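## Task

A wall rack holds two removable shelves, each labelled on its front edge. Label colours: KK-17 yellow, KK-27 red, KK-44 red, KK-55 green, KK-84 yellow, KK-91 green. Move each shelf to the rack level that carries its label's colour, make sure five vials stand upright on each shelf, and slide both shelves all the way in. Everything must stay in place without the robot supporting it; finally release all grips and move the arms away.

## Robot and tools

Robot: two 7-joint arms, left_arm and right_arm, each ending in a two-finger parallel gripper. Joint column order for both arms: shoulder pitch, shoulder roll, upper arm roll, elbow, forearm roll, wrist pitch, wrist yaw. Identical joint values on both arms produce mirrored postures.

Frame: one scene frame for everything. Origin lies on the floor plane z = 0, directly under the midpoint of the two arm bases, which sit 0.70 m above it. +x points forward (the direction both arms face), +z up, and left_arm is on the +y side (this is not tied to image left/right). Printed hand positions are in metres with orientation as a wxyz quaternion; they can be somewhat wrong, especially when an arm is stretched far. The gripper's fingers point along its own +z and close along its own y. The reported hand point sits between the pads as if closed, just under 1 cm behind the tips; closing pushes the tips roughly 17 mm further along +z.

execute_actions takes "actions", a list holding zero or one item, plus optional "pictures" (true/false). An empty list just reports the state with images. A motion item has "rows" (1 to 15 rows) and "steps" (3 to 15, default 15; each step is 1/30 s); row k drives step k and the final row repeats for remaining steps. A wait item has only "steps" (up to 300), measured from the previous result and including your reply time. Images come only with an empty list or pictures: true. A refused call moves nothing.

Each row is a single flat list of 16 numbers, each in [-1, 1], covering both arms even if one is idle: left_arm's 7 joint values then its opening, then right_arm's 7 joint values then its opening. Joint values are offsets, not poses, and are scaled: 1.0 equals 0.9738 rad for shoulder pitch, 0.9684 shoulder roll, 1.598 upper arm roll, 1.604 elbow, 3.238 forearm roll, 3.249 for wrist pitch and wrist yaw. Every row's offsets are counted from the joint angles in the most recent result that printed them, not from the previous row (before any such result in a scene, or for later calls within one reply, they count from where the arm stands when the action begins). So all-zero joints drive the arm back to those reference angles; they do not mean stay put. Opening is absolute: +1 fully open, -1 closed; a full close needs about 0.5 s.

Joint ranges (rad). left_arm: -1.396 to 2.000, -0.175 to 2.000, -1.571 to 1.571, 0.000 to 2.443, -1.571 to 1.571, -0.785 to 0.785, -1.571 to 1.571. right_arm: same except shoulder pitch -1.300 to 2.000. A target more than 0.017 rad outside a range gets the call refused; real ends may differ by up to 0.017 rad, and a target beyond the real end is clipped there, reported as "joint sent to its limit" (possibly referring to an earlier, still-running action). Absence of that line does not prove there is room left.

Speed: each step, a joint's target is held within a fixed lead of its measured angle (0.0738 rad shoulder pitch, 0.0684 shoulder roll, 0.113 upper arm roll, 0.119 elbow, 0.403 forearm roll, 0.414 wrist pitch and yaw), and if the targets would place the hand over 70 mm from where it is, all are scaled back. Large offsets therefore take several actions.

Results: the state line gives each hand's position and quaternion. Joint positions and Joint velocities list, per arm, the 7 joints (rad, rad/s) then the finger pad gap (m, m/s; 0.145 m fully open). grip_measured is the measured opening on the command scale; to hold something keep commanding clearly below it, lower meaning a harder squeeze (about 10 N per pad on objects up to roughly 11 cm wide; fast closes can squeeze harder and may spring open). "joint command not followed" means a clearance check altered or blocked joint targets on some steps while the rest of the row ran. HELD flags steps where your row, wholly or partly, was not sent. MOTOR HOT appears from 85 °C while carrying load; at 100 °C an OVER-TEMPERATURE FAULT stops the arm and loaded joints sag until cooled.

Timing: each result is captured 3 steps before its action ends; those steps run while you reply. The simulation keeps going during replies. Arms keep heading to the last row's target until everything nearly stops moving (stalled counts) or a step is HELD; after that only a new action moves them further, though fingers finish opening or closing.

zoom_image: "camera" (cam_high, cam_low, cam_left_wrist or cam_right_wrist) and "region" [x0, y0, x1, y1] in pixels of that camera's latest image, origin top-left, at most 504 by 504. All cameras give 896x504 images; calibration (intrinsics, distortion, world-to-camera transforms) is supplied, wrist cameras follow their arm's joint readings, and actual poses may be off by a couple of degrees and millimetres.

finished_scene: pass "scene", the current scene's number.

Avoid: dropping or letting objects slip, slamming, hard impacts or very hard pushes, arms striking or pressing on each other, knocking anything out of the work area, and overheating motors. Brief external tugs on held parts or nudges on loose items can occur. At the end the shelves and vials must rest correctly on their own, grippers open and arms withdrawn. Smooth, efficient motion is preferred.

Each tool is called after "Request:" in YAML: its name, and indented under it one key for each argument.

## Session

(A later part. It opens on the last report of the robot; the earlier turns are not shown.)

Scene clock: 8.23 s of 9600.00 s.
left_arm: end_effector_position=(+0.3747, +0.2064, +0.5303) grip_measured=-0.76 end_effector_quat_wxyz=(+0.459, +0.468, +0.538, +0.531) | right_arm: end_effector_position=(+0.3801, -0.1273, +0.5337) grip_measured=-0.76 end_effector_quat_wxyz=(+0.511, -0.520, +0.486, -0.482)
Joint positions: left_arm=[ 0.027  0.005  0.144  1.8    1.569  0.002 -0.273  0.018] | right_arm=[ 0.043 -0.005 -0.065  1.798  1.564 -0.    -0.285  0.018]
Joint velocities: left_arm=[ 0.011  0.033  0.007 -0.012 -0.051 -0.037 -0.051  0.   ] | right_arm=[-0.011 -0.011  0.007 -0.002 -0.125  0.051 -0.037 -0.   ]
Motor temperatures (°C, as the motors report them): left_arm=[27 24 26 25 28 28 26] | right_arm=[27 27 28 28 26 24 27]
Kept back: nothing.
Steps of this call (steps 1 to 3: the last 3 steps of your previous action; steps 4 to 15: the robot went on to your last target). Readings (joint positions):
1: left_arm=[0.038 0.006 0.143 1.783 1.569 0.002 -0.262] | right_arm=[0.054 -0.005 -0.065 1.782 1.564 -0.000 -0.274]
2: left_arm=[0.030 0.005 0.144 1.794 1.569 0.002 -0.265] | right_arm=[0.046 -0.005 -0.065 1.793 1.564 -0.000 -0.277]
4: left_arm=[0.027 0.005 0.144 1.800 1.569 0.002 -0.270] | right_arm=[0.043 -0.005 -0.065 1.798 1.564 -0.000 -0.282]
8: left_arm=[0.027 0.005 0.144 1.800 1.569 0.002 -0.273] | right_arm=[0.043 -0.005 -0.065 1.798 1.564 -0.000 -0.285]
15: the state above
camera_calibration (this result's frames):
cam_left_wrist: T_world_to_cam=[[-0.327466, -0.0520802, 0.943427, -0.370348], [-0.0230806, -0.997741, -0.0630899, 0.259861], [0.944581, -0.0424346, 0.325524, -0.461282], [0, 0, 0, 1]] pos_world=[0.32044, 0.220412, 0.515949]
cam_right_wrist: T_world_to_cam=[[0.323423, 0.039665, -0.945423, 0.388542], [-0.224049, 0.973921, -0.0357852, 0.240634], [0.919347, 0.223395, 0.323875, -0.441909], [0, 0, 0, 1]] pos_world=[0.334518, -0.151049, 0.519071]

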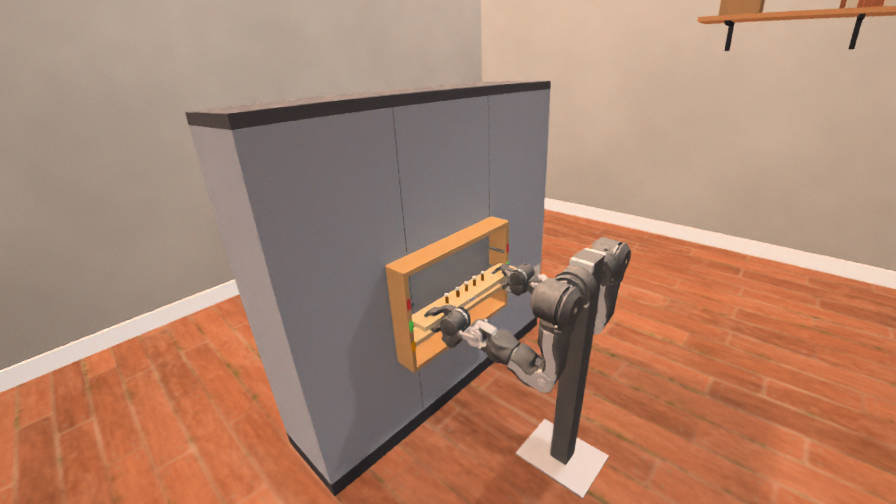

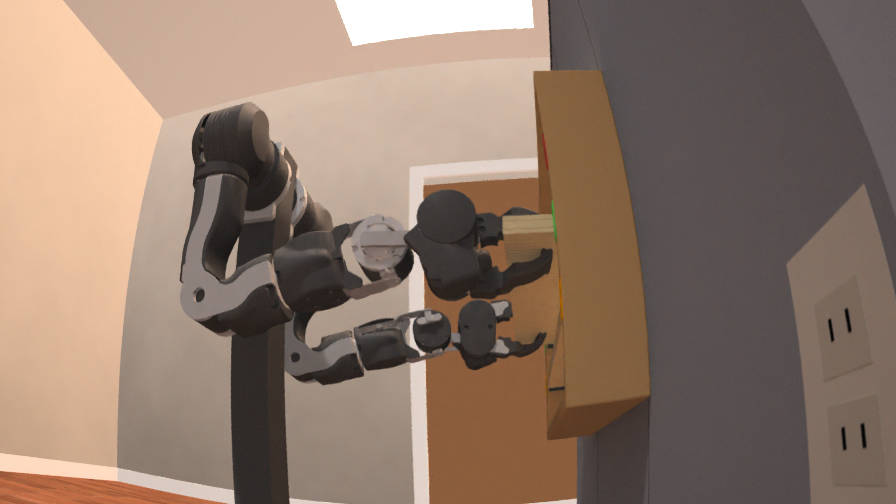

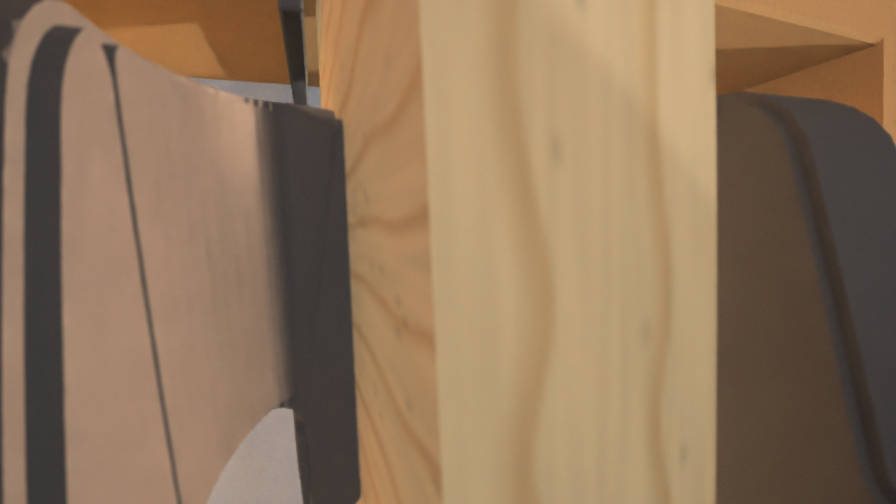

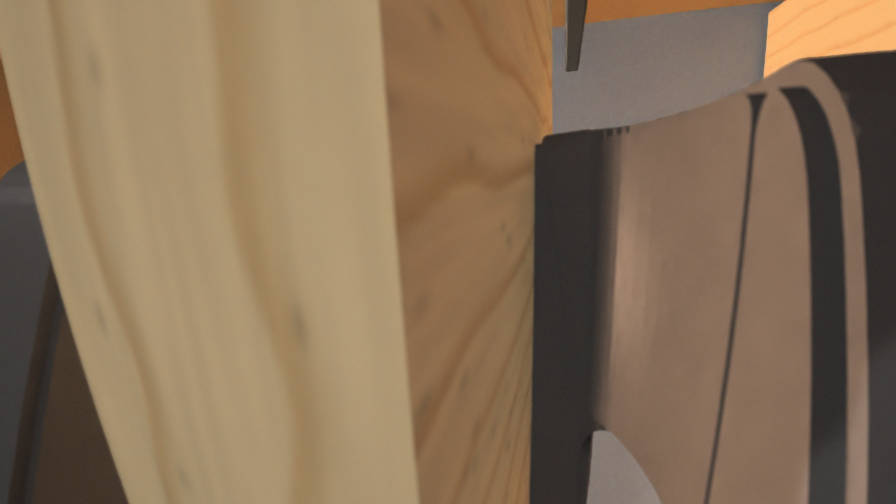

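Request:
execute_actions:
  actions:
    - {"rows":[[0.001,0,0.001,0.006,0,0,0.002,-1,0.001,0,0,0.006,0,0,0.002,-1],[-0.005,-0.001,0.001,0.013,0,0,0,-1,-0.005,0.001,0,0.013,0,0,0,-1],[-0.013,-0.003,0.002,0.024,0,0,-0.002,-1,-0.013,0.001,-0.001,0.024,0,0,-0.002,-1],[-0.024,-0.005,0.003,0.037,0,0,-0.005,-1,-0.024,0.002,-0.001,0.037,0,0,-0.005,-1],[-0.037,-0.007,0.004,0.053,0,0,-0.009,-1,-0.037,0.003,-0.002,0.053,0,0,-0.009,-1],[-0.052,-0.009,0.005,0.071,0,0,-0.013,-1,-0.052,0.004,-0.002,0.071,0,0,-0.013,-1],[-0.067,-0.012,0.006,0.09,0,0,-0.017,-1,-0.067,0.005,-0.003,0.09,0,0,-0.017,-1],[-0.083,-0.014,0.008,0.109,0,0,-0.021,-1,-0.083,0.007,-0.004,0.109,0,0,-0.021,-1],[-0.098,-0.017,0.009,0.127,0,0,-0.025,-1,-0.098,0.008,-0.004,0.127,0,0,-0.025,-1],[-0.113,-0.019,0.01,0.145,0,0,-0.029,-1,-0.113,0.009,-0.005,0.145,0,0,-0.029,-1],[-0.126,-0.021,0.012,0.161,0,0,-0.033,-1,-0.126,0.01,-0.006,0.161,0,0,-0.033,-1],[-0.137,-0.024,0.013,0.174,0,0,-0.036,-1,-0.137,0.011,-0.006,0.174,0,0,-0.036,-1],[-0.145,-0.026,0.013,0.185,0,0,-0.038,-1,-0.145,0.012,-0.007,0.185,0,0,-0.038,-1],[-0.151,-0.027,0.014,0.192,0,0,-0.039,-1,-0.151,0.013,-0.007,0.192,0,0,-0.039,-1],[-0.153,-0.027,0.014,0.194,0,0,-0.04,-1,-0.153,0.013,-0.007,0.194,0,0,-0.04,-1]]}

Request:
execute_actions:
  actions:
    - {"steps":12}
  pictures: true

Scene clock: 9.10 s of 9600.00 s.
left_arm: end_effector_position=(+0.3350, +0.2057, +0.5628) grip_measured=-0.76 end_effector_quat_wxyz=(+0.461, +0.459, +0.534, +0.540) | right_arm: end_effector_position=(+0.3406, -0.1270, +0.5654) grip_measured=-0.76 end_effector_quat_wxyz=(+0.518, -0.516, +0.479, -0.485)
Joint positions: left_arm=[-0.108 -0.017  0.161  2.07   1.571  0.007 -0.382  0.018] | right_arm=[-0.092  0.005 -0.074  2.068  1.563 -0.    -0.397  0.018]
Joint velocities: left_arm=[-0.187 -0.099  0.037  0.505  0.051 -0.007 -0.154  0.   ] | right_arm=[-0.253 -0.033 -0.042  0.53  -0.022 -0.022 -0.168 -0.   ]
Motor temperatures (°C, as the motors report them): left_arm=[27 24 26 25 28 28 26] | right_arm=[27 27 28 28 26 24 27]
Steps of this call (steps 1 to 14: the robot went on to your last target; steps 15 to 26: the first 12 steps of this action). Readings (joint positions):
15: left_arm=[0.027 0.005 0.144 1.800 1.569 0.003 -0.273] | right_arm=[0.043 -0.005 -0.065 1.798 1.564 -0.000 -0.286]
16: left_arm=[0.023 0.005 0.144 1.807 1.569 0.003 -0.278] | right_arm=[0.040 -0.005 -0.065 1.805 1.564 -0.000 -0.291]
18: left_arm=[0.001 0.001 0.146 1.846 1.570 0.004 -0.290] | right_arm=[0.018 -0.004 -0.065 1.845 1.563 -0.000 -0.304]
22: left_arm=[-0.055 -0.008 0.153 1.964 1.570 0.006 -0.333] | right_arm=[-0.038 0.001 -0.069 1.961 1.563 -0.000 -0.348]
26: the state above

Scene clock: 9.50 s of 9600.00 s.
left_arm: end_effector_position=(+0.3298, +0.2056, +0.5661) grip_measured=-0.76 end_effector_quat_wxyz=(+0.459, +0.460, +0.537, +0.538) | right_arm: end_effector_position=(+0.3355, -0.1271, +0.5689) grip_measured=-0.76 end_effector_quat_wxyz=(+0.517, -0.519, +0.480, -0.484)
Joint positions: left_arm=[-0.124 -0.02   0.163  2.107  1.572  0.007 -0.41   0.018] | right_arm=[-0.107  0.007 -0.075  2.104  1.563 -0.    -0.424  0.018]
Joint velocities: left_arm=[-0.033 -0.055 -0.002  0.022 -0.022 -0.037 -0.007 -0.   ] | right_arm=[ 0.077 -0.055 -0.022  0.012  0.037  0.095  0.051 -0.   ]
Motor temperatures (°C, as the motors report them): left_arm=[27 24 26 25 28 28 26] | right_arm=[27 27 28 28 26 24 27]
Kept back: nothing.
Steps of this call (steps 1 to 3: the last 3 steps of your previous action; steps 4 to 12: the robot went on to your last target). Readings (joint positions):
1: left_arm=[-0.116 -0.019 0.162 2.088 1.571 0.007 -0.391] | right_arm=[-0.100 0.006 -0.075 2.086 1.563 -0.000 -0.406]
2: left_arm=[-0.121 -0.020 0.163 2.101 1.571 0.007 -0.397] | right_arm=[-0.105 0.007 -0.075 2.098 1.563 -0.000 -0.412]
4: left_arm=[-0.123 -0.020 0.163 2.107 1.572 0.007 -0.404] | right_arm=[-0.107 0.007 -0.075 2.104 1.563 -0.000 -0.419]
8: left_arm=[-0.124 -0.020 0.163 2.107 1.572 0.007 -0.410] | right_arm=[-0.107 0.007 -0.075 2.104 1.563 -0.000 -0.424]
12: the state above
camera_calibration (this result's frames):
cam_left_wrist: T_world_to_cam=[[-0.342565, -0.0584438, 0.937675, -0.409301], [-0.00698191, -0.997877, -0.0647469, 0.255936], [0.939468, -0.0287268, 0.34143, -0.440729], [0, 0, 0, 1]] pos_world=[0.275626, 0.218811, 0.55084]
cam_right_wrist: T_world_to_cam=[[0.338506, 0.0428882, -0.939986, 0.428441], [-0.232064, 0.971909, -0.0392256, 0.23613], [0.911899, 0.231415, 0.33895, -0.41734], [0, 0, 0, 1]] pos_world=[0.29034, -0.151294, 0.553449]

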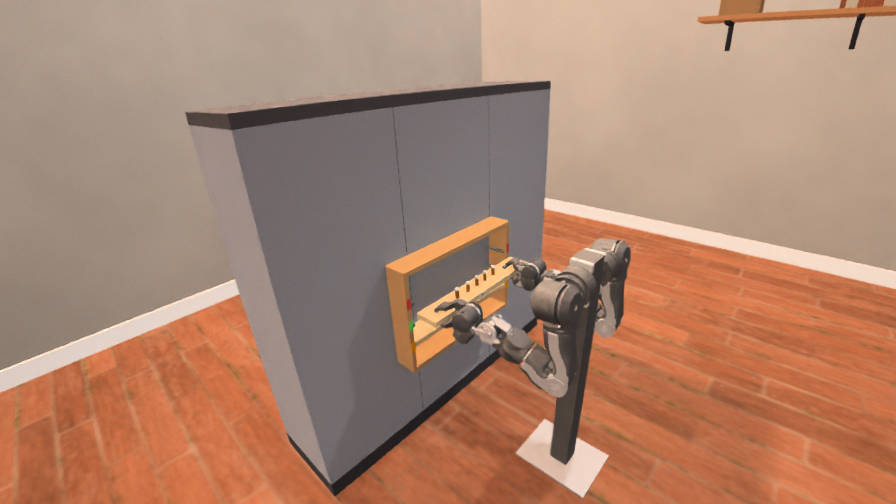

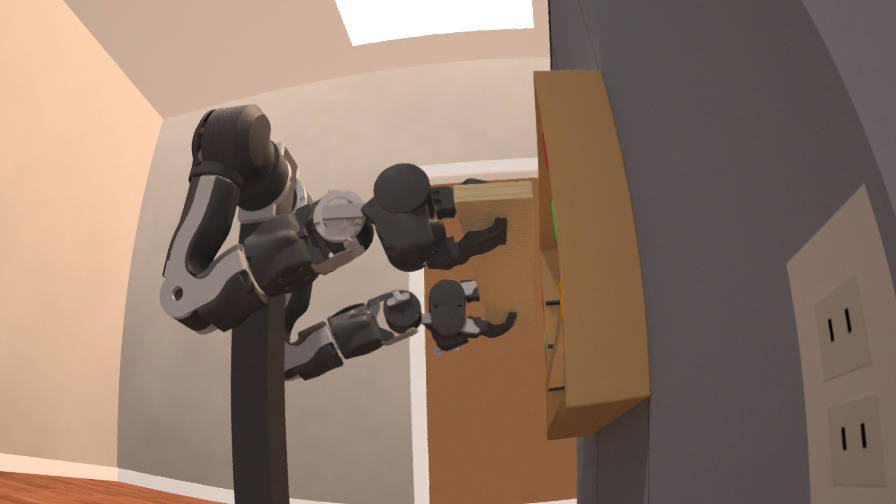

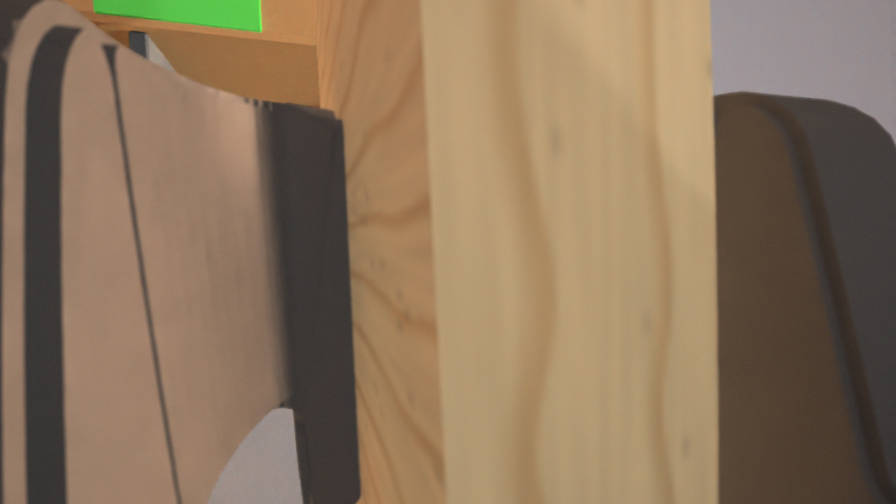

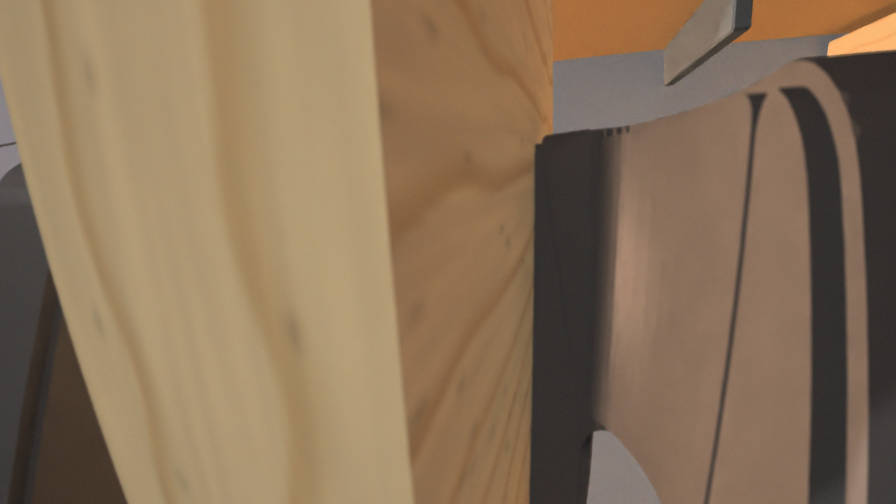

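Request:
execute_actions:
  actions:
    - {"rows":[[0.005,0,0,0.004,0,0,0.001,-1,0.005,0,0,0.004,0,0,0.001,-1],[0.011,0.001,0,0.005,0,0,-0.002,-1,0.011,-0.001,0,0.005,0,0,-0.002,-1],[0.021,0.003,0,0.008,0,0,-0.006,-1,0.021,-0.001,0,0.008,0,0,-0.006,-1],[0.034,0.005,0,0.012,0,0,-0.012,-1,0.034,-0.002,0,0.012,0,0,-0.012,-1],[0.049,0.008,0,0.016,0,0,-0.019,-1,0.049,-0.003,0,0.016,0,0,-0.019,-1],[0.066,0.011,0,0.021,0,0,-0.026,-1,0.066,-0.004,0,0.021,0,0,-0.026,-1],[0.084,0.014,0,0.026,0,0,-0.034,-1,0.084,-0.005,0,0.026,0,0,-0.034,-1],[0.103,0.017,0,0.031,0,0,-0.042,-1,0.103,-0.007,0,0.031,0,0,-0.042,-1],[0.121,0.019,0,0.035,0,0,-0.05,-1,0.121,-0.008,0,0.035,0,0,-0.05,-1],[0.138,0.022,0,0.04,0,0,-0.057,-1,0.138,-0.009,0,0.04,0,0,-0.057,-1],[0.153,0.025,0,0.044,0,0,-0.064,-1,0.153,-0.01,0.001,0.044,0,0,-0.064,-1],[0.166,0.027,0,0.048,0,0,-0.07,-1,0.166,-0.011,0.001,0.048,0,0,-0.07,-1],[0.176,0.029,0,0.051,0,0,-0.074,-1,0.176,-0.012,0.001,0.051,0,0,-0.074,-1],[0.183,0.03,0,0.052,0,0,-0.077,-1,0.183,-0.012,0.001,0.052,0,0,-0.077,-1],[0.185,0.03,0,0.053,0,0,-0.078,-1,0.185,-0.012,0.001,0.053,0,0,-0.078,-1]]}

Request:
execute_actions:
  actions:
    - {"steps":12}
  pictures: true

Scene clock: 10.20 s of 9600.00 s.
left_arm: end_effector_position=(+0.3401, +0.2059, +0.6101) grip_measured=-0.76 end_effector_quat_wxyz=(+0.464, +0.457, +0.530, +0.543) | right_arm: end_effector_position=(+0.3452, -0.1270, +0.6122) grip_measured=-0.76 end_effector_quat_wxyz=(+0.520, -0.514, +0.476, -0.488)
Joint positions: left_arm=[ 0.033  0.003  0.162  2.175  1.572  0.012 -0.617  0.018] | right_arm=[ 0.05  -0.003 -0.075  2.172  1.563 -0.001 -0.633  0.018]
Joint velocities: left_arm=[ 0.253  0.055  0.002  0.183  0.007  0.007 -0.505  0.   ] | right_arm=[ 0.275 -0.055 -0.007  0.164  0.007  0.007 -0.462  0.   ]
Motor temperatures (°C, as the motors report them): left_arm=[27 24 26 25 28 28 26] | right_arm=[27 27 28 28 26 24 27]
Steps of this call (steps 1 to 9: the robot went on to your last target; steps 10 to 21: the first 12 steps of this action). Readings (joint positions):
10: left_arm=[-0.124 -0.020 0.163 2.107 1.572 0.008 -0.411] | right_arm=[-0.107 0.007 -0.075 2.104 1.563 -0.000 -0.426]
11: left_arm=[-0.121 -0.020 0.163 2.107 1.572 0.009 -0.417] | right_arm=[-0.104 0.007 -0.075 2.104 1.563 -0.001 -0.432]
13: left_arm=[-0.101 -0.018 0.163 2.111 1.572 0.009 -0.445] | right_arm=[-0.083 0.007 -0.075 2.109 1.563 -0.001 -0.459]
17: left_arm=[-0.028 -0.006 0.163 2.149 1.572 0.010 -0.524] | right_arm=[-0.010 0.001 -0.075 2.145 1.563 -0.001 -0.539]
21: the state above

Scene clock: 10.60 s of 9600.00 s.
left_arm: end_effector_position=(+0.3406, +0.2058, +0.6125) grip_measured=-0.76 end_effector_quat_wxyz=(+0.459, +0.462, +0.536, +0.537) | right_arm: end_effector_position=(+0.3455, -0.1269, +0.6149) grip_measured=-0.76 end_effector_quat_wxyz=(+0.515, -0.519, +0.481, -0.484)
Joint positions: left_arm=[ 0.054  0.006  0.162  2.186  1.572  0.012 -0.671  0.018] | right_arm=[ 0.072 -0.004 -0.075  2.183  1.563 -0.    -0.685  0.018]
Joint velocities: left_arm=[-0.011 -0.033  0.007  0.042  0.007  0.037 -0.037 -0.   ] | right_arm=[-0.077 -0.033 -0.012 -0.007 -0.037 -0.022 -0.022 -0.   ]
Motor temperatures (°C, as the motors report them): left_arm=[27 24 26 25 28 28 26] | right_arm=[27 27 28 28 26 24 27]
Kept back: nothing.
Steps of this call (steps 1 to 3: the last 3 steps of your previous action; steps 4 to 12: the robot went on to your last target). Readings (joint positions):
1: left_arm=[0.043 0.005 0.162 2.181 1.572 0.012 -0.635] | right_arm=[0.061 -0.004 -0.075 2.178 1.563 -0.001 -0.651]
2: left_arm=[0.051 0.006 0.162 2.185 1.572 0.012 -0.648] | right_arm=[0.068 -0.004 -0.075 2.181 1.563 -0.000 -0.663]
4: left_arm=[0.054 0.006 0.162 2.186 1.572 0.012 -0.662] | right_arm=[0.072 -0.004 -0.075 2.183 1.563 -0.000 -0.677]
8: left_arm=[0.054 0.006 0.162 2.186 1.572 0.012 -0.671] | right_arm=[0.072 -0.004 -0.075 2.183 1.563 -0.000 -0.684]
12: the state above
camera_calibration (this result's frames):
cam_left_wrist: T_world_to_cam=[[-0.341584, -0.0583195, 0.93804, -0.44968], [-0.0126105, -0.997699, -0.0666207, 0.262338], [0.939767, -0.0345857, 0.340062, -0.464797], [0, 0, 0, 1]] pos_world=[0.286506, 0.219434, 0.597355]
cam_right_wrist: T_world_to_cam=[[0.335735, 0.0411973, -0.941055, 0.469671], [-0.230615, 0.972234, -0.039713, 0.239909], [0.91329, 0.230354, 0.335914, -0.440888], [0, 0, 0, 1]] pos_world=[0.3003, -0.151036, 0.599614]

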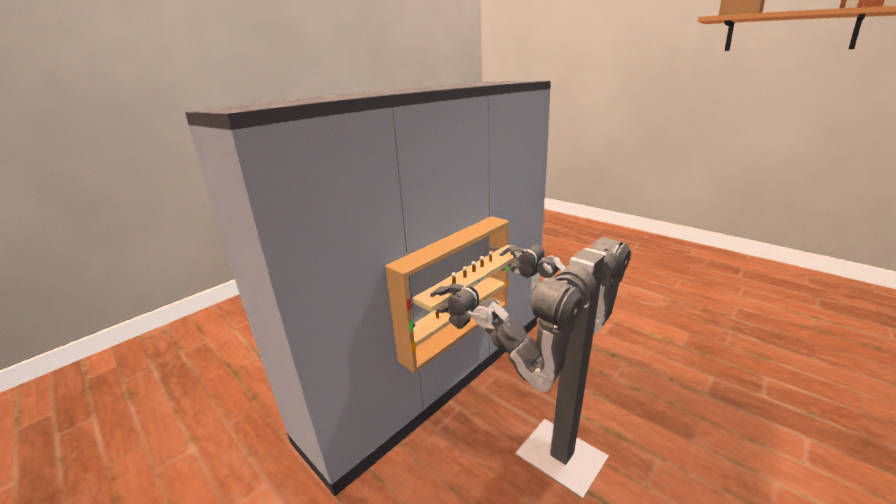

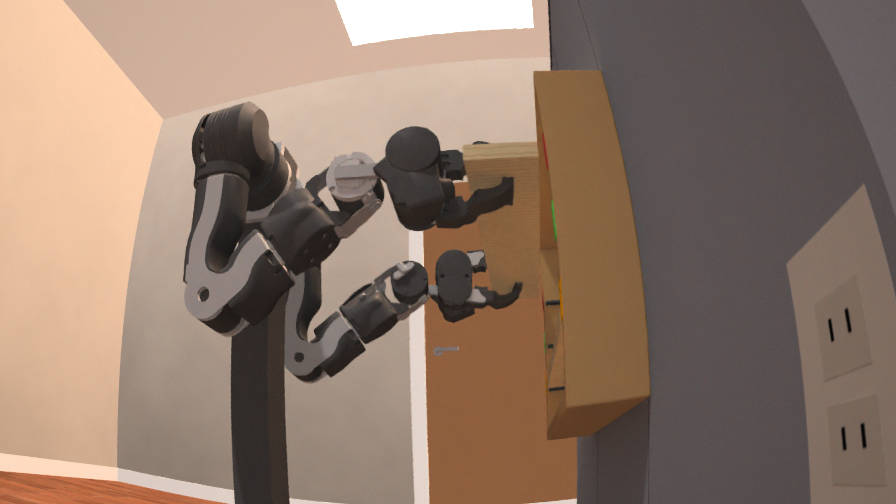

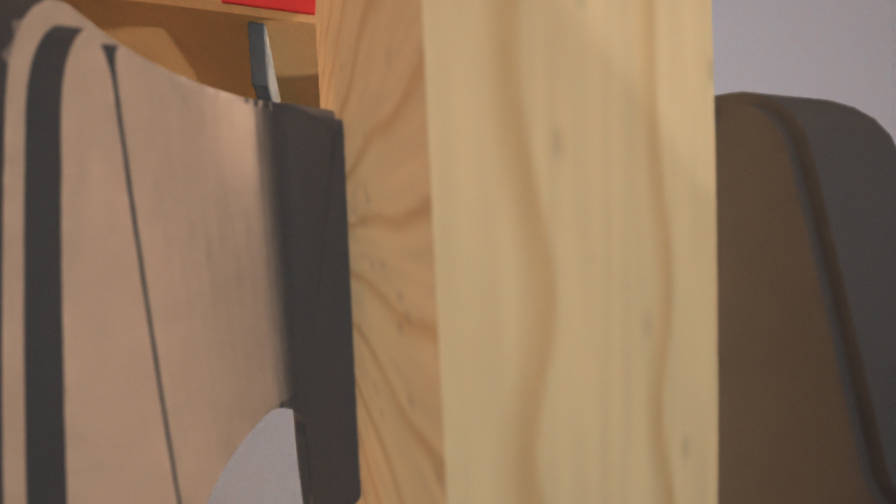

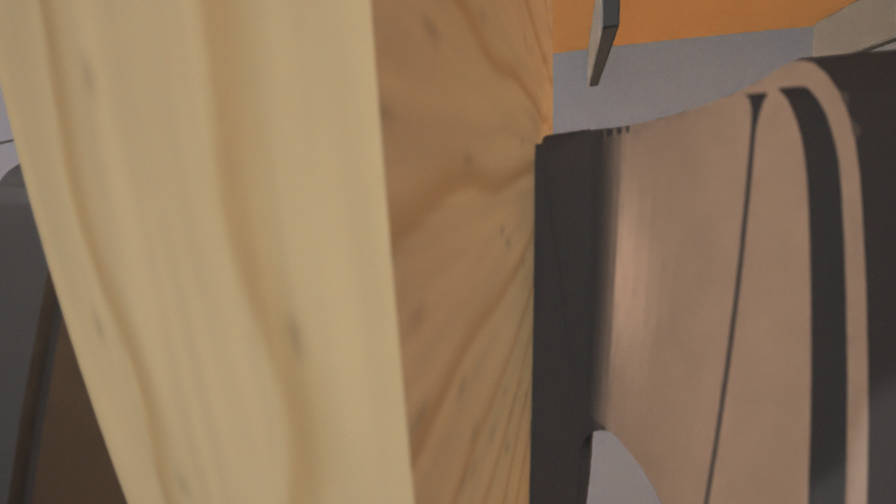

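Request:
execute_actions:
  actions:
    - {"rows":[[0.005,0,0,0.002,0,0,0.002,-1,0.005,0,0,0.002,0,0,0.002,-1],[0.011,0.001,-0.001,-0.003,0,0,0.003,-1,0.011,-0.001,0,-0.003,0,0,0.003,-1],[0.02,0.003,-0.001,-0.01,0,0,0.004,-1,0.02,-0.001,0.001,-0.01,0,0,0.004,-1],[0.032,0.005,-0.002,-0.02,0,0,0.005,-1,0.032,-0.002,0.001,-0.02,0,0,0.005,-1],[0.045,0.007,-0.003,-0.031,0,-0.001,0.007,-1,0.045,-0.003,0.002,-0.031,0,0,0.007,-1],[0.06,0.009,-0.005,-0.044,0,-0.001,0.008,-1,0.06,-0.004,0.002,-0.044,0,0,0.008,-1],[0.076,0.012,-0.006,-0.057,0,-0.001,0.01,-1,0.076,-0.005,0.003,-0.057,0,0,0.01,-1],[0.093,0.015,-0.007,-0.07,0,-0.001,0.012,-1,0.093,-0.006,0.004,-0.07,0,0,0.012,-1],[0.109,0.017,-0.008,-0.083,0,-0.001,0.013,-1,0.109,-0.007,0.005,-0.083,0,0,0.013,-1],[0.124,0.02,-0.01,-0.096,0,-0.002,0.015,-1,0.124,-0.008,0.005,-0.096,0,0,0.015,-1],[0.137,0.022,-0.011,-0.107,0,-0.002,0.016,-1,0.137,-0.009,0.006,-0.107,0,0,0.016,-1],[0.149,0.024,-0.012,-0.116,0,-0.002,0.018,-1,0.149,-0.01,0.006,-0.116,0,0,0.018,-1],[0.158,0.026,-0.012,-0.123,0,-0.002,0.019,-1,0.158,-0.011,0.007,-0.123,0,0,0.019,-1],[0.164,0.027,-0.013,-0.128,0,-0.002,0.019,-1,0.164,-0.011,0.007,-0.128,0,0,0.019,-1],[0.166,0.027,-0.013,-0.13,0,-0.002,0.0195,-1,0.166,-0.011,0.007,-0.13,0,0,0.0195,-1]]}

Request:
execute_actions:
  actions:
    - {"steps":12}
  pictures: true

Scene clock: 11.37 s of 9600.00 s.
left_arm: end_effector_position=(+0.3775, +0.2067, +0.6066) grip_measured=-0.76 end_effector_quat_wxyz=(+0.460, +0.468, +0.536, +0.531) | right_arm: end_effector_position=(+0.3820, -0.1266, +0.6098) grip_measured=-0.76 end_effector_quat_wxyz=(+0.511, -0.521, +0.485, -0.483)
Joint positions: left_arm=[ 0.194  0.028  0.145  2.001  1.571  0.009 -0.638  0.018] | right_arm=[ 0.212 -0.013 -0.068  1.998  1.563 -0.001 -0.652  0.018]
Joint velocities: left_arm=[ 0.275  0.033 -0.037 -0.364 -0.037 -0.095  0.051 -0.   ] | right_arm=[ 0.253 -0.011  0.017 -0.354  0.11  -0.066  0.007 -0.   ]
Motor temperatures (°C, as the motors report them): left_arm=[27 24 26 25 28 28 26] | right_arm=[27 27 28 28 26 24 27]
Steps of this call (steps 1 to 11: the robot went on to your last target; steps 12 to 23: the first 12 steps of this action). Readings (joint positions):
12: left_arm=[0.054 0.006 0.162 2.186 1.572 0.014 -0.672] | right_arm=[0.072 -0.004 -0.075 2.183 1.563 -0.000 -0.685]
13: left_arm=[0.057 0.006 0.162 2.184 1.572 0.014 -0.672] | right_arm=[0.074 -0.004 -0.075 2.180 1.563 -0.000 -0.685]
15: left_arm=[0.079 0.009 0.161 2.158 1.572 0.014 -0.671] | right_arm=[0.097 -0.005 -0.075 2.154 1.563 -0.000 -0.684]
19: left_arm=[0.137 0.019 0.153 2.075 1.572 0.012 -0.659] | right_arm=[0.155 -0.008 -0.071 2.072 1.563 -0.001 -0.672]
23: the state above

Scene clock: 11.77 s of 9600.00 s.
left_arm: end_effector_position=(+0.3821, +0.2070, +0.6070) grip_measured=-0.76 end_effector_quat_wxyz=(+0.461, +0.467, +0.534, +0.532) | right_arm: end_effector_position=(+0.3866, -0.1263, +0.6101) grip_measured=-0.76 end_effector_quat_wxyz=(+0.512, -0.520, +0.484, -0.483)
Joint positions: left_arm=[ 0.211  0.031  0.143  1.977  1.571  0.009 -0.627  0.018] | right_arm=[ 0.229 -0.014 -0.067  1.974  1.564 -0.    -0.641  0.018]
Joint velocities: left_arm=[-0.011 -0.033 -0.002  0.007 -0.007  0.022 -0.066 -0.   ] | right_arm=[ 0.033 -0.055 -0.007  0.007  0.037 -0.007 -0.081 -0.   ]
Motor temperatures (°C, as the motors report them): left_arm=[27 24 26 25 28 28 26] | right_arm=[27 27 28 28 26 24 27]
Kept back: nothing.
Steps of this call (steps 1 to 3: the last 3 steps of your previous action; steps 4 to 12: the robot went on to your last target). Readings (joint positions):
1: left_arm=[0.202 0.029 0.144 1.989 1.571 0.009 -0.634] | right_arm=[0.220 -0.014 -0.068 1.986 1.564 -0.000 -0.648]
2: left_arm=[0.208 0.030 0.143 1.981 1.571 0.009 -0.632] | right_arm=[0.226 -0.014 -0.067 1.978 1.564 -0.000 -0.646]
4: left_arm=[0.211 0.031 0.143 1.977 1.571 0.009 -0.629] | right_arm=[0.229 -0.014 -0.067 1.974 1.564 -0.000 -0.642]
8: left_arm=[0.211 0.031 0.143 1.977 1.571 0.009 -0.627] | right_arm=[0.229 -0.014 -0.067 1.974 1.564 -0.000 -0.641]
12: the state above
camera_calibration (this result's frames):
cam_left_wrist: T_world_to_cam=[[-0.335121, -0.0533478, 0.940664, -0.435392], [-0.0264469, -0.99747, -0.0659914, 0.268466], [0.941804, -0.0469927, 0.332862, -0.495668], [0, 0, 0, 1]] pos_world=[0.328013, 0.221266, 0.592263]
cam_right_wrist: T_world_to_cam=[[0.329116, 0.0384374, -0.943507, 0.455099], [-0.224855, 0.973621, -0.0387703, 0.246027], [0.917127, 0.224912, 0.329077, -0.474904], [0, 0, 0, 1]] pos_world=[0.341087, -0.150218, 0.595208]

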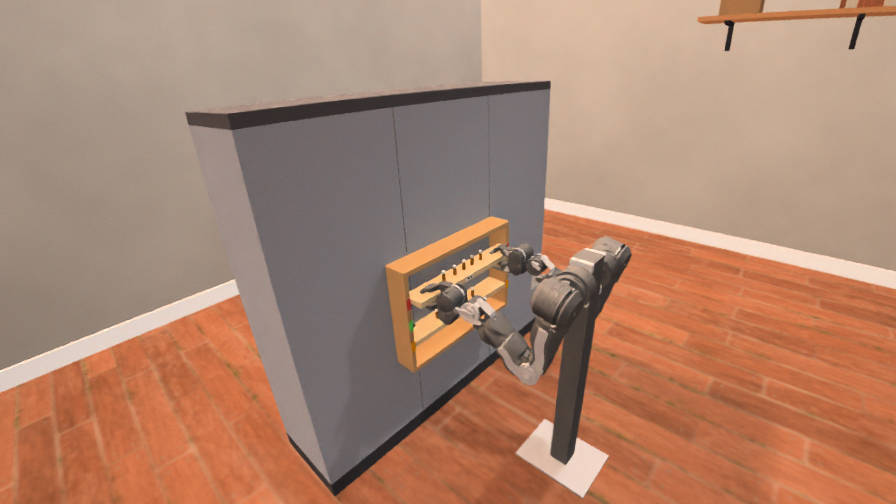

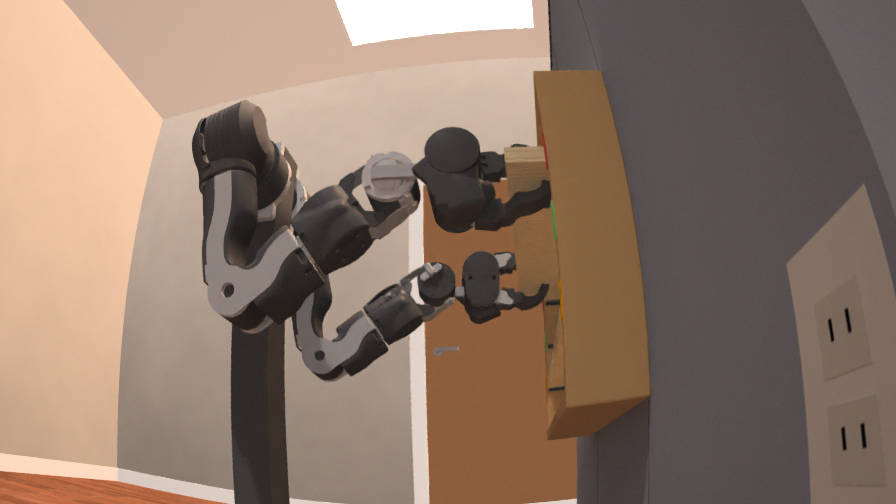

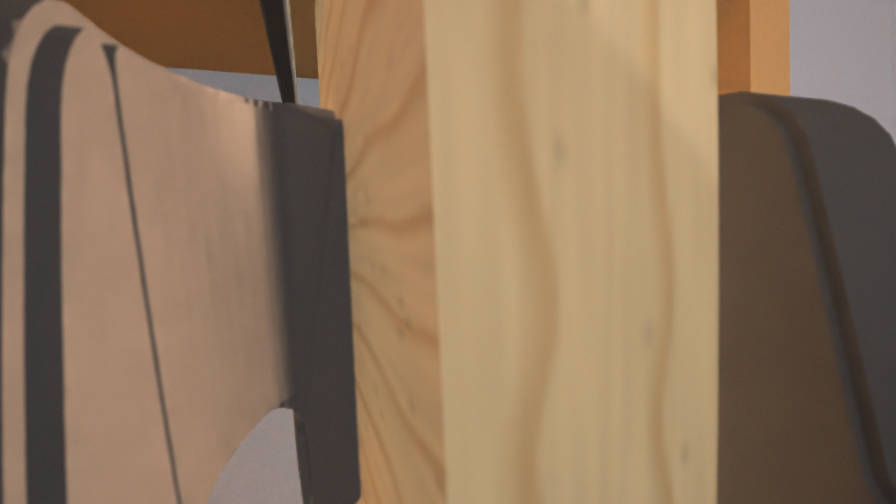

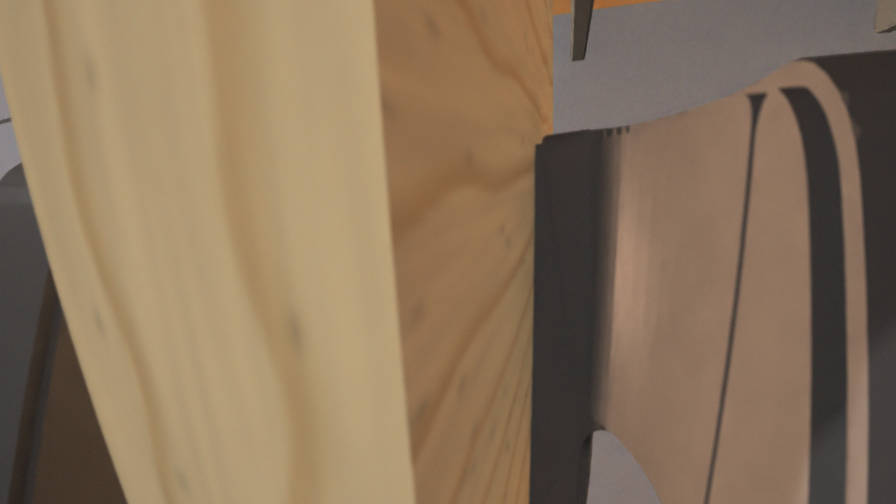

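Request:
execute_actions:
  actions:
    - {"rows":[[0.005,0,0,0,0,0,0.003,-1,0.005,0,0,0,0,0,0.003,-1],[0.012,0.001,-0.001,-0.006,0,0,0.006,-1,0.012,0,0,-0.006,0,0,0.006,-1],[0.021,0.002,-0.001,-0.015,0,0,0.009,-1,0.021,-0.001,0.001,-0.015,0,0,0.009,-1],[0.031,0.003,-0.002,-0.025,0,0,0.011,-1,0.031,-0.001,0.002,-0.025,0,0,0.011,-1],[0.044,0.004,-0.004,-0.037,0,-0.001,0.013,-1,0.044,-0.002,0.002,-0.037,0,0,0.013,-1],[0.058,0.006,-0.005,-0.051,0,-0.001,0.016,-1,0.058,-0.003,0.003,-0.051,0,0,0.016,-1],[0.073,0.007,-0.006,-0.065,0,-0.001,0.019,-1,0.073,-0.004,0.004,-0.065,0,0,0.019,-1],[0.088,0.009,-0.008,-0.079,0,-0.002,0.021,-1,0.088,-0.004,0.005,-0.079,0,0,0.021,-1],[0.103,0.01,-0.009,-0.093,0,-0.002,0.024,-1,0.103,-0.005,0.006,-0.093,0,0,0.024,-1],[0.117,0.012,-0.01,-0.106,0,-0.002,0.027,-1,0.117,-0.006,0.007,-0.106,0,0,0.027,-1],[0.13,0.013,-0.012,-0.118,0,-0.002,0.029,-1,0.13,-0.007,0.007,-0.118,0,0,0.029,-1],[0.14,0.014,-0.013,-0.129,0,-0.003,0.031,-1,0.14,-0.007,0.008,-0.129,0,0,0.031,-1],[0.149,0.015,-0.013,-0.136,0,-0.003,0.033,-1,0.149,-0.008,0.009,-0.136,0,0,0.033,-1],[0.154,0.016,-0.014,-0.142,0,-0.003,0.034,-1,0.154,-0.008,0.009,-0.142,0,0,0.034,-1],[0.156,0.016,-0.014,-0.1435,0,-0.003,0.034,-1,0.156,-0.008,0.009,-0.1435,0,0,0.034,-1]]}

Request:
execute_actions:
  actions:
    - {"steps":12}
  pictures: true

Scene clock: 12.53 s of 9600.00 s.
left_arm: end_effector_position=(+0.4190, +0.2069, +0.6022) grip_measured=-0.76 end_effector_quat_wxyz=(+0.465, +0.468, +0.533, +0.530) | right_arm: end_effector_position=(+0.4232, -0.1270, +0.6066) grip_measured=-0.76 end_effector_quat_wxyz=(+0.511, -0.517, +0.484, -0.487)
Joint positions: left_arm=[ 0.342  0.043  0.124  1.772  1.57   0.002 -0.552  0.018] | right_arm=[ 0.361 -0.019 -0.058  1.77   1.564  0.001 -0.564  0.018]
Joint velocities: left_arm=[ 0.275  0.033 -0.051 -0.432 -0.022 -0.066  0.051 -0.   ] | right_arm=[ 0.209 -0.011  0.012 -0.437 -0.022  0.007  0.212  0.   ]
Motor temperatures (°C, as the motors report them): left_arm=[27 24 26 25 28 28 26] | right_arm=[27 27 28 28 26 24 27]
Steps of this call (steps 1 to 11: the robot went on to your last target; steps 12 to 23: the first 12 steps of this action). Readings (joint positions):
12: left_arm=[0.211 0.031 0.143 1.977 1.571 0.009 -0.627] | right_arm=[0.229 -0.014 -0.067 1.974 1.564 -0.000 -0.641]
13: left_arm=[0.214 0.031 0.143 1.971 1.571 0.009 -0.626] | right_arm=[0.232 -0.014 -0.067 1.969 1.564 -0.000 -0.640]
15: left_arm=[0.235 0.032 0.141 1.938 1.571 0.009 -0.617] | right_arm=[0.252 -0.014 -0.067 1.936 1.564 -0.000 -0.631]
19: left_arm=[0.291 0.037 0.132 1.852 1.570 0.005 -0.587] | right_arm=[0.309 -0.017 -0.063 1.851 1.564 -0.000 -0.600]
23: the state above

Scene clock: 12.93 s of 9600.00 s.
left_arm: end_effector_position=(+0.4234, +0.2071, +0.6023) grip_measured=-0.76 end_effector_quat_wxyz=(+0.467, +0.466, +0.531, +0.531) | right_arm: end_effector_position=(+0.4275, -0.1271, +0.6065) grip_measured=-0.76 end_effector_quat_wxyz=(+0.512, -0.516, +0.483, -0.488)
Joint positions: left_arm=[ 0.358  0.045  0.122  1.745  1.57   0.001 -0.535  0.018] | right_arm=[ 0.376 -0.021 -0.056  1.745  1.564  0.002 -0.549  0.018]
Joint velocities: left_arm=[-0.011 -0.033 -0.007 -0.012  0.051 -0.037 -0.037  0.   ] | right_arm=[ 0.055 -0.033  0.012 -0.007 -0.051  0.007 -0.022  0.   ]
Motor temperatures (°C, as the motors report them): left_arm=[27 24 26 25 28 28 26] | right_arm=[27 27 28 28 26 24 27]
Kept back: nothing.
Steps of this call (steps 1 to 3: the last 3 steps of your previous action; steps 4 to 12: the robot went on to your last target). Readings (joint positions):
1: left_arm=[0.351 0.043 0.123 1.759 1.570 0.001 -0.545] | right_arm=[0.369 -0.020 -0.056 1.758 1.564 0.002 -0.558]
2: left_arm=[0.356 0.044 0.122 1.750 1.570 0.001 -0.540] | right_arm=[0.374 -0.021 -0.056 1.748 1.564 0.002 -0.552]
4: left_arm=[0.358 0.045 0.122 1.745 1.570 0.001 -0.536] | right_arm=[0.376 -0.021 -0.056 1.745 1.564 0.002 -0.549]
8: left_arm=[0.358 0.045 0.122 1.745 1.570 0.001 -0.535] | right_arm=[0.376 -0.021 -0.056 1.745 1.564 0.002 -0.549]
12: the state above
camera_calibration (this result's frames):
cam_left_wrist: T_world_to_cam=[[-0.344088, -0.0466145, 0.937779, -0.413051], [-0.0348395, -0.997445, -0.0623636, 0.270719], [0.938291, -0.0541303, 0.341585, -0.535304], [0, 0, 0, 1]] pos_world=[0.369576, 0.221797, 0.587086]
cam_right_wrist: T_world_to_cam=[[0.338499, 0.035481, -0.940298, 0.43191], [-0.217893, 0.975084, -0.0416457, 0.254757], [0.915391, 0.218981, 0.337796, -0.516385], [0, 0, 0, 1]] pos_world=[0.382003, -0.150655, 0.591166]

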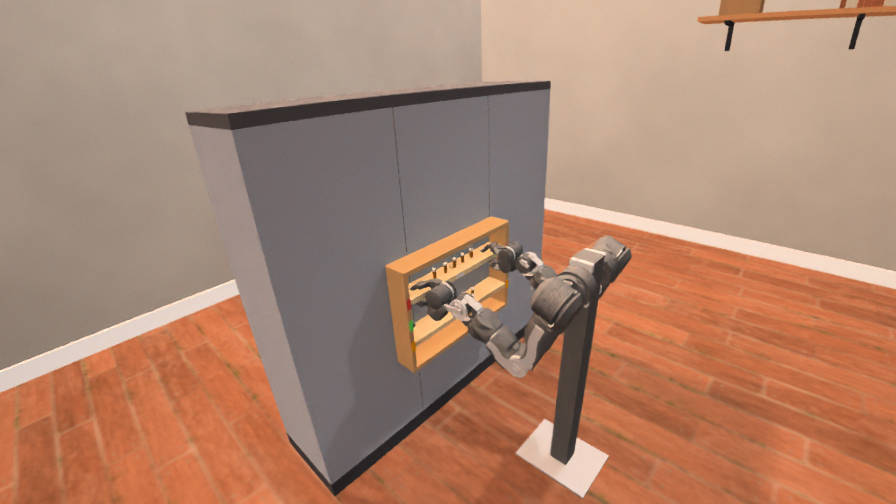

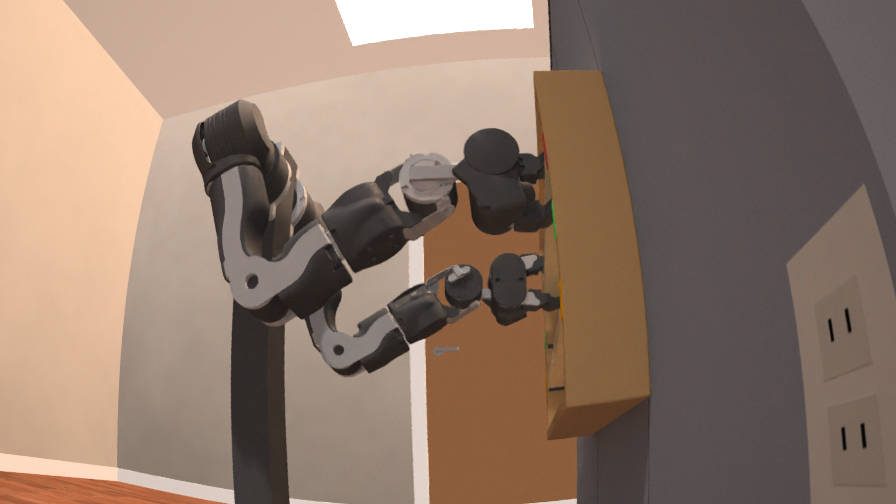

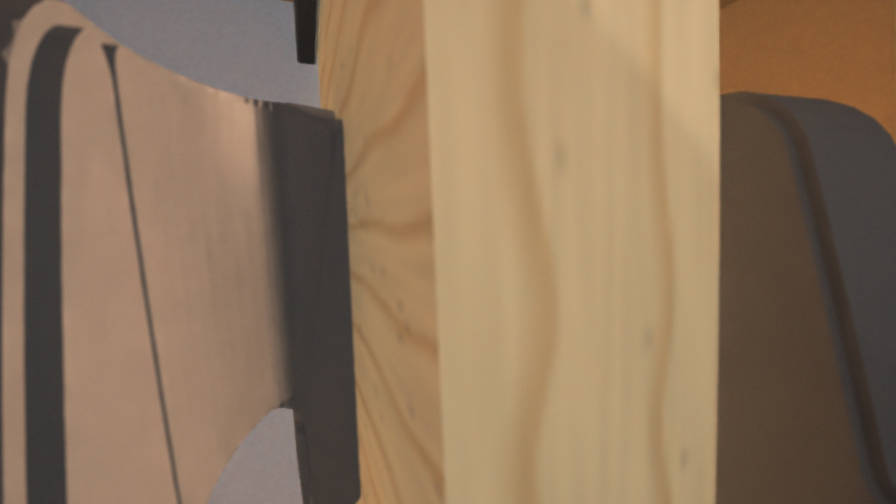

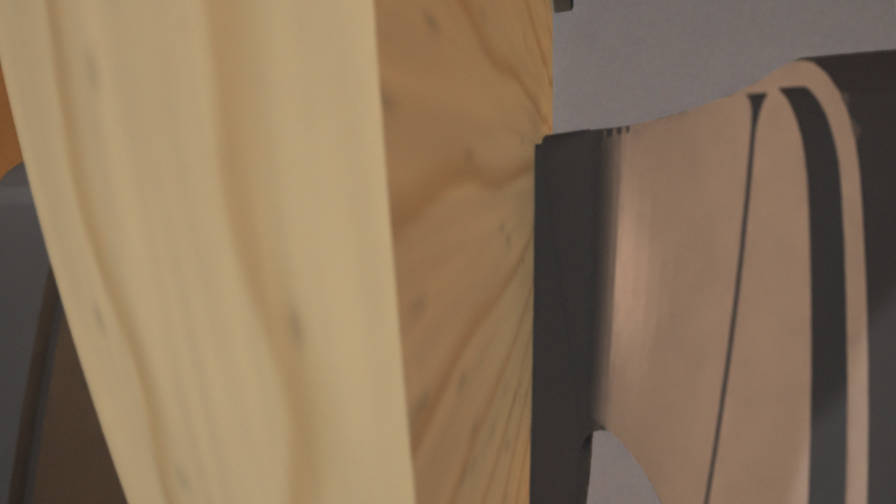

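Request:
execute_actions:
  actions:
    - {"rows":[[0,0,0,0,0,0,0,-1,0,0,0,0,0,0,0,-1],[0,0,0,0,0,0,0,-0.9,0,0,0,0,0,0,0,-0.9],[0,0,0,0,0,0,0,-0.8,0,0,0,0,0,0,0,-0.8],[0,0,0,0,0,0,0,-0.75,0,0,0,0,0,0,0,-0.75],[0,0,0,0,0,0,0,-0.72,0,0,0,0,0,0,0,-0.72],[0,0,0,0,0,0,0,-0.68,0,0,0,0,0,0,0,-0.68],[0,0,0,0,0,0,0,-0.6,0,0,0,0,0,0,0,-0.6],[0,0,0,0,0,0,0,-0.3,0,0,0,0,0,0,0,-0.3]]}

Request:
execute_actions:
  actions:
    - {"rows":[[-0.016,-0.002,0.001,0.014,0,0,-0.002,-0.3,-0.016,0.001,-0.001,0.014,0,0,-0.002,-0.3],[-0.047,-0.006,0.004,0.041,0,0,-0.006,-0.3,-0.047,0.003,-0.002,0.041,0,0,-0.006,-0.3],[-0.094,-0.012,0.008,0.082,0,0,-0.013,-0.3,-0.094,0.005,-0.004,0.082,0,0,-0.013,-0.3],[-0.14,-0.018,0.011,0.123,0,0,-0.019,-0.3,-0.14,0.008,-0.005,0.123,0,0,-0.019,-0.3],[-0.187,-0.024,0.015,0.164,0,0,-0.025,-0.3,-0.187,0.011,-0.007,0.164,0,0,-0.025,-0.3],[-0.234,-0.03,0.019,0.205,0,0,-0.032,-0.3,-0.234,0.014,-0.009,0.205,0,0,-0.032,-0.3],[-0.275,-0.035,0.022,0.24,0,0,-0.037,-0.3,-0.275,0.016,-0.011,0.24,0,0,-0.037,-0.3],[-0.3,-0.038,0.024,0.262,0,0,-0.04,-0.3,-0.3,0.017,-0.012,0.262,0,0,-0.04,-0.3],[-0.312,-0.04,0.025,0.273,0,0,-0.042,-0.3,-0.312,0.018,-0.012,0.273,0,0,-0.042,-0.3]]}

Scene clock: 13.67 s of 9600.00 s.
left_arm: end_effector_position=(+0.4233, +0.2071, +0.6016) grip_measured=-0.30 end_effector_quat_wxyz=(+0.466, +0.467, +0.532, +0.530) | right_arm: end_effector_position=(+0.4275, -0.1270, +0.6062) grip_measured=-0.30 end_effector_quat_wxyz=(+0.512, -0.517, +0.483, -0.487)
Joint positions: left_arm=[ 0.357  0.045  0.122  1.745  1.57   0.001 -0.538  0.053] | right_arm=[ 0.376 -0.021 -0.056  1.745  1.564  0.003 -0.551  0.053]
Joint velocities: left_arm=[-0.055 -0.033  0.007 -0.002 -0.007  0.051 -0.007  0.   ] | right_arm=[-0.033  0.033  0.007 -0.002  0.007  0.022 -0.007 -0.   ]
Motor temperatures (°C, as the motors report them): left_arm=[27 24 26 25 28 28 26] | right_arm=[27 27 28 28 26 24 27]
Steps of this call (steps 1 to 10: the robot went on to your last target; steps 11 to 22: the first 12 steps of this action). Readings (joint positions):
11: left_arm=[0.358 0.045 0.122 1.745 1.570 0.001 -0.537] | right_arm=[0.376 -0.021 -0.056 1.745 1.564 0.003 -0.550]
12: left_arm=[0.357 0.045 0.122 1.745 1.570 0.001 -0.537] | right_arm=[0.376 -0.021 -0.056 1.745 1.564 0.003 -0.550]
14: left_arm=[0.357 0.045 0.122 1.745 1.570 0.001 -0.538] | right_arm=[0.376 -0.021 -0.056 1.745 1.564 0.003 -0.551]
18: left_arm=[0.357 0.045 0.122 1.745 1.570 0.001 -0.538] | right_arm=[0.376 -0.021 -0.056 1.745 1.564 0.003 -0.551]
22: the state above

Scene clock: 14.17 s of 9600.00 s.
left_arm: end_effector_position=(+0.3404, +0.2070, +0.6124) grip_measured=-0.30 end_effector_quat_wxyz=(+0.459, +0.458, +0.538, +0.539) | right_arm: end_effector_position=(+0.3451, -0.1268, +0.6166) grip_measured=-0.30 end_effector_quat_wxyz=(+0.518, -0.518, +0.478, -0.485)
Joint positions: left_arm=[ 0.053  0.007  0.161  2.186  1.57   0.001 -0.667  0.053] | right_arm=[ 0.071 -0.005 -0.074  2.186  1.564  0.003 -0.679  0.053]
Joint velocities: left_arm=[-0.055 -0.011 -0.007 -0.012 -0.051  0.022 -0.11   0.   ] | right_arm=[-0.011 -0.077 -0.007  0.027  0.037 -0.037 -0.022 -0.   ]
Motor temperatures (°C, as the motors report them): left_arm=[27 24 26 26 28 28 26] | right_arm=[27 27 28 28 26 24 27]
Steps of this call (steps 1 to 3: the last 3 steps of your previous action; steps 4 to 15: the first 12 steps of this action, its rows measured from where the robot was after step 3). Readings (joint positions):
3: left_arm=[0.357 0.045 0.122 1.745 1.570 0.001 -0.538] | right_arm=[0.376 -0.021 -0.056 1.745 1.564 0.003 -0.551]
4: left_arm=[0.350 0.044 0.122 1.757 1.570 0.001 -0.539] | right_arm=[0.368 -0.021 -0.056 1.756 1.564 0.003 -0.552]
5: left_arm=[0.322 0.041 0.125 1.797 1.570 0.001 -0.545] | right_arm=[0.341 -0.020 -0.057 1.797 1.564 0.003 -0.557]
7: left_arm=[0.219 0.028 0.137 1.934 1.570 0.001 -0.574] | right_arm=[0.239 -0.014 -0.062 1.935 1.564 0.003 -0.586]
11: left_arm=[0.061 0.009 0.159 2.168 1.570 0.001 -0.645] | right_arm=[0.080 -0.005 -0.073 2.167 1.564 0.003 -0.656]
15: the state above

Request:
execute_actions:
  actions:
    - {"rows":[[-0.02,-0.002,0,-0.02,0,0,0.02,-0.3,-0.02,0.001,0,-0.02,0,0,0.02,-0.3],[-0.045,-0.004,0,-0.06,0,0,0.045,-0.3,-0.045,0.002,0,-0.06,0,0,0.045,-0.3],[-0.07,-0.007,0,-0.1,0,0,0.07,-0.3,-0.075,0.003,0,-0.1,0,0,0.07,-0.3],[-0.095,-0.01,0,-0.14,0,0,0.1,-0.3,-0.1,0.005,0,-0.14,0,0,0.1,-0.3],[-0.115,-0.013,0,-0.18,0,0,0.125,-0.3,-0.125,0.006,0,-0.18,0,0,0.125,-0.3],[-0.135,-0.016,0,-0.22,0,0,0.15,-0.3,-0.145,0.008,0,-0.22,0,0,0.15,-0.3],[-0.15,-0.019,0,-0.26,0,0,0.175,-0.3,-0.16,0.009,0,-0.26,0,0,0.175,-0.3],[-0.16,-0.022,0,-0.3,0,0,0.2,-0.3,-0.172,0.011,0,-0.3,0,0,0.2,-0.3],[-0.168,-0.024,0,-0.34,0,0,0.22,-0.3,-0.18,0.012,0,-0.335,0,0,0.22,-0.3],[-0.173,-0.026,-0.002,-0.372,0,0,0.237,-0.3,-0.186,0.013,0.002,-0.365,0,0,0.235,-0.3],[-0.175,-0.027,-0.002,-0.392,0,0,0.247,-0.3,-0.188,0.013,0.002,-0.384,0,0,0.245,-0.3]]}

Request:
execute_actions:
  actions:
    - {"steps":10}

Scene clock: 14.83 s of 9600.00 s.
left_arm: end_effector_position=(+0.3429, +0.2074, +0.4345) grip_measured=-0.30 end_effector_quat_wxyz=(+0.442, +0.474, +0.556, +0.519) | right_arm: end_effector_position=(+0.3488, -0.1258, +0.4402) grip_measured=-0.30 end_effector_quat_wxyz=(+0.501, -0.536, +0.494, -0.467)
Joint positions: left_arm=[-0.131 -0.021  0.159  1.545  1.57   0.001  0.089  0.053] | right_arm=[-0.124  0.008 -0.073  1.56   1.564  0.003  0.072  0.053]
Joint velocities: left_arm=[-0.187  0.011  0.002 -0.022 -0.037 -0.007  0.505 -0.   ] | right_arm=[-0.099  0.055 -0.012 -0.002  0.125 -0.022  0.564 -0.   ]
Motor temperatures (°C, as the motors report them): left_arm=[27 24 26 26 28 28 26] | right_arm=[27 27 28 28 26 24 27]
Steps of this call (steps 1 to 3: the last 3 steps of your previous action; steps 4 to 8: the robot went on to your last target; steps 9 to 20: the first 12 steps of this action). Readings (joint positions):
9: left_arm=[0.046 0.007 0.161 2.172 1.570 0.001 -0.637] | right_arm=[0.065 -0.005 -0.074 2.171 1.564 0.003 -0.649]
10: left_arm=[0.026 0.007 0.161 2.123 1.570 0.001 -0.578] | right_arm=[0.046 -0.005 -0.074 2.121 1.564 0.003 -0.589]
12: left_arm=[-0.037 -0.001 0.161 1.966 1.570 0.001 -0.441] | right_arm=[-0.024 -0.002 -0.074 1.966 1.564 0.003 -0.452]
16: left_arm=[-0.098 -0.012 0.161 1.717 1.570 0.001 -0.121] | right_arm=[-0.090 0.004 -0.074 1.716 1.564 0.003 -0.134]
20: the state above

Scene clock: 15.17 s of 9600.00 s.
left_arm: end_effector_position=(+0.3471, +0.2077, +0.4512) grip_measured=-0.30 end_effector_quat_wxyz=(+0.459, +0.459, +0.538, +0.538) | right_arm: end_effector_position=(+0.3526, -0.1257, +0.4557) grip_measured=-0.30 end_effector_quat_wxyz=(+0.518, -0.520, +0.478, -0.483)
Joint positions: left_arm=[-0.118 -0.02   0.159  1.559  1.57   0.001  0.131  0.053] | right_arm=[-0.111  0.008 -0.073  1.571  1.564  0.003  0.112  0.053]
Joint velocities: left_arm=[ 0.011 -0.033  0.002 -0.017  0.007 -0.007  0.037 -0.   ] | right_arm=[-0.033  0.011  0.002 -0.007  0.095 -0.051 -0.037  0.   ]
Motor temperatures (°C, as the motors report them): left_arm=[27 24 26 26 28 28 26] | right_arm=[27 27 28 28 26 24 27]
Kept back: nothing.
Steps of this call (steps 1 to 3: the last 3 steps of your previous action; steps 4 to 10: the robot went on to your last target). Readings (joint positions):
1: left_arm=[-0.129 -0.021 0.159 1.547 1.570 0.001 0.106] | right_arm=[-0.122 0.008 -0.073 1.561 1.564 0.003 0.089]
2: left_arm=[-0.121 -0.020 0.159 1.552 1.570 0.001 0.117] | right_arm=[-0.114 0.008 -0.073 1.565 1.564 0.003 0.099]
4: left_arm=[-0.112 -0.020 0.159 1.559 1.570 0.001 0.129] | right_arm=[-0.107 0.008 -0.073 1.571 1.564 0.003 0.111]
8: left_arm=[-0.118 -0.020 0.159 1.559 1.570 0.001 0.131] | right_arm=[-0.111 0.008 -0.073 1.571 1.564 0.003 0.112]
10: the state above


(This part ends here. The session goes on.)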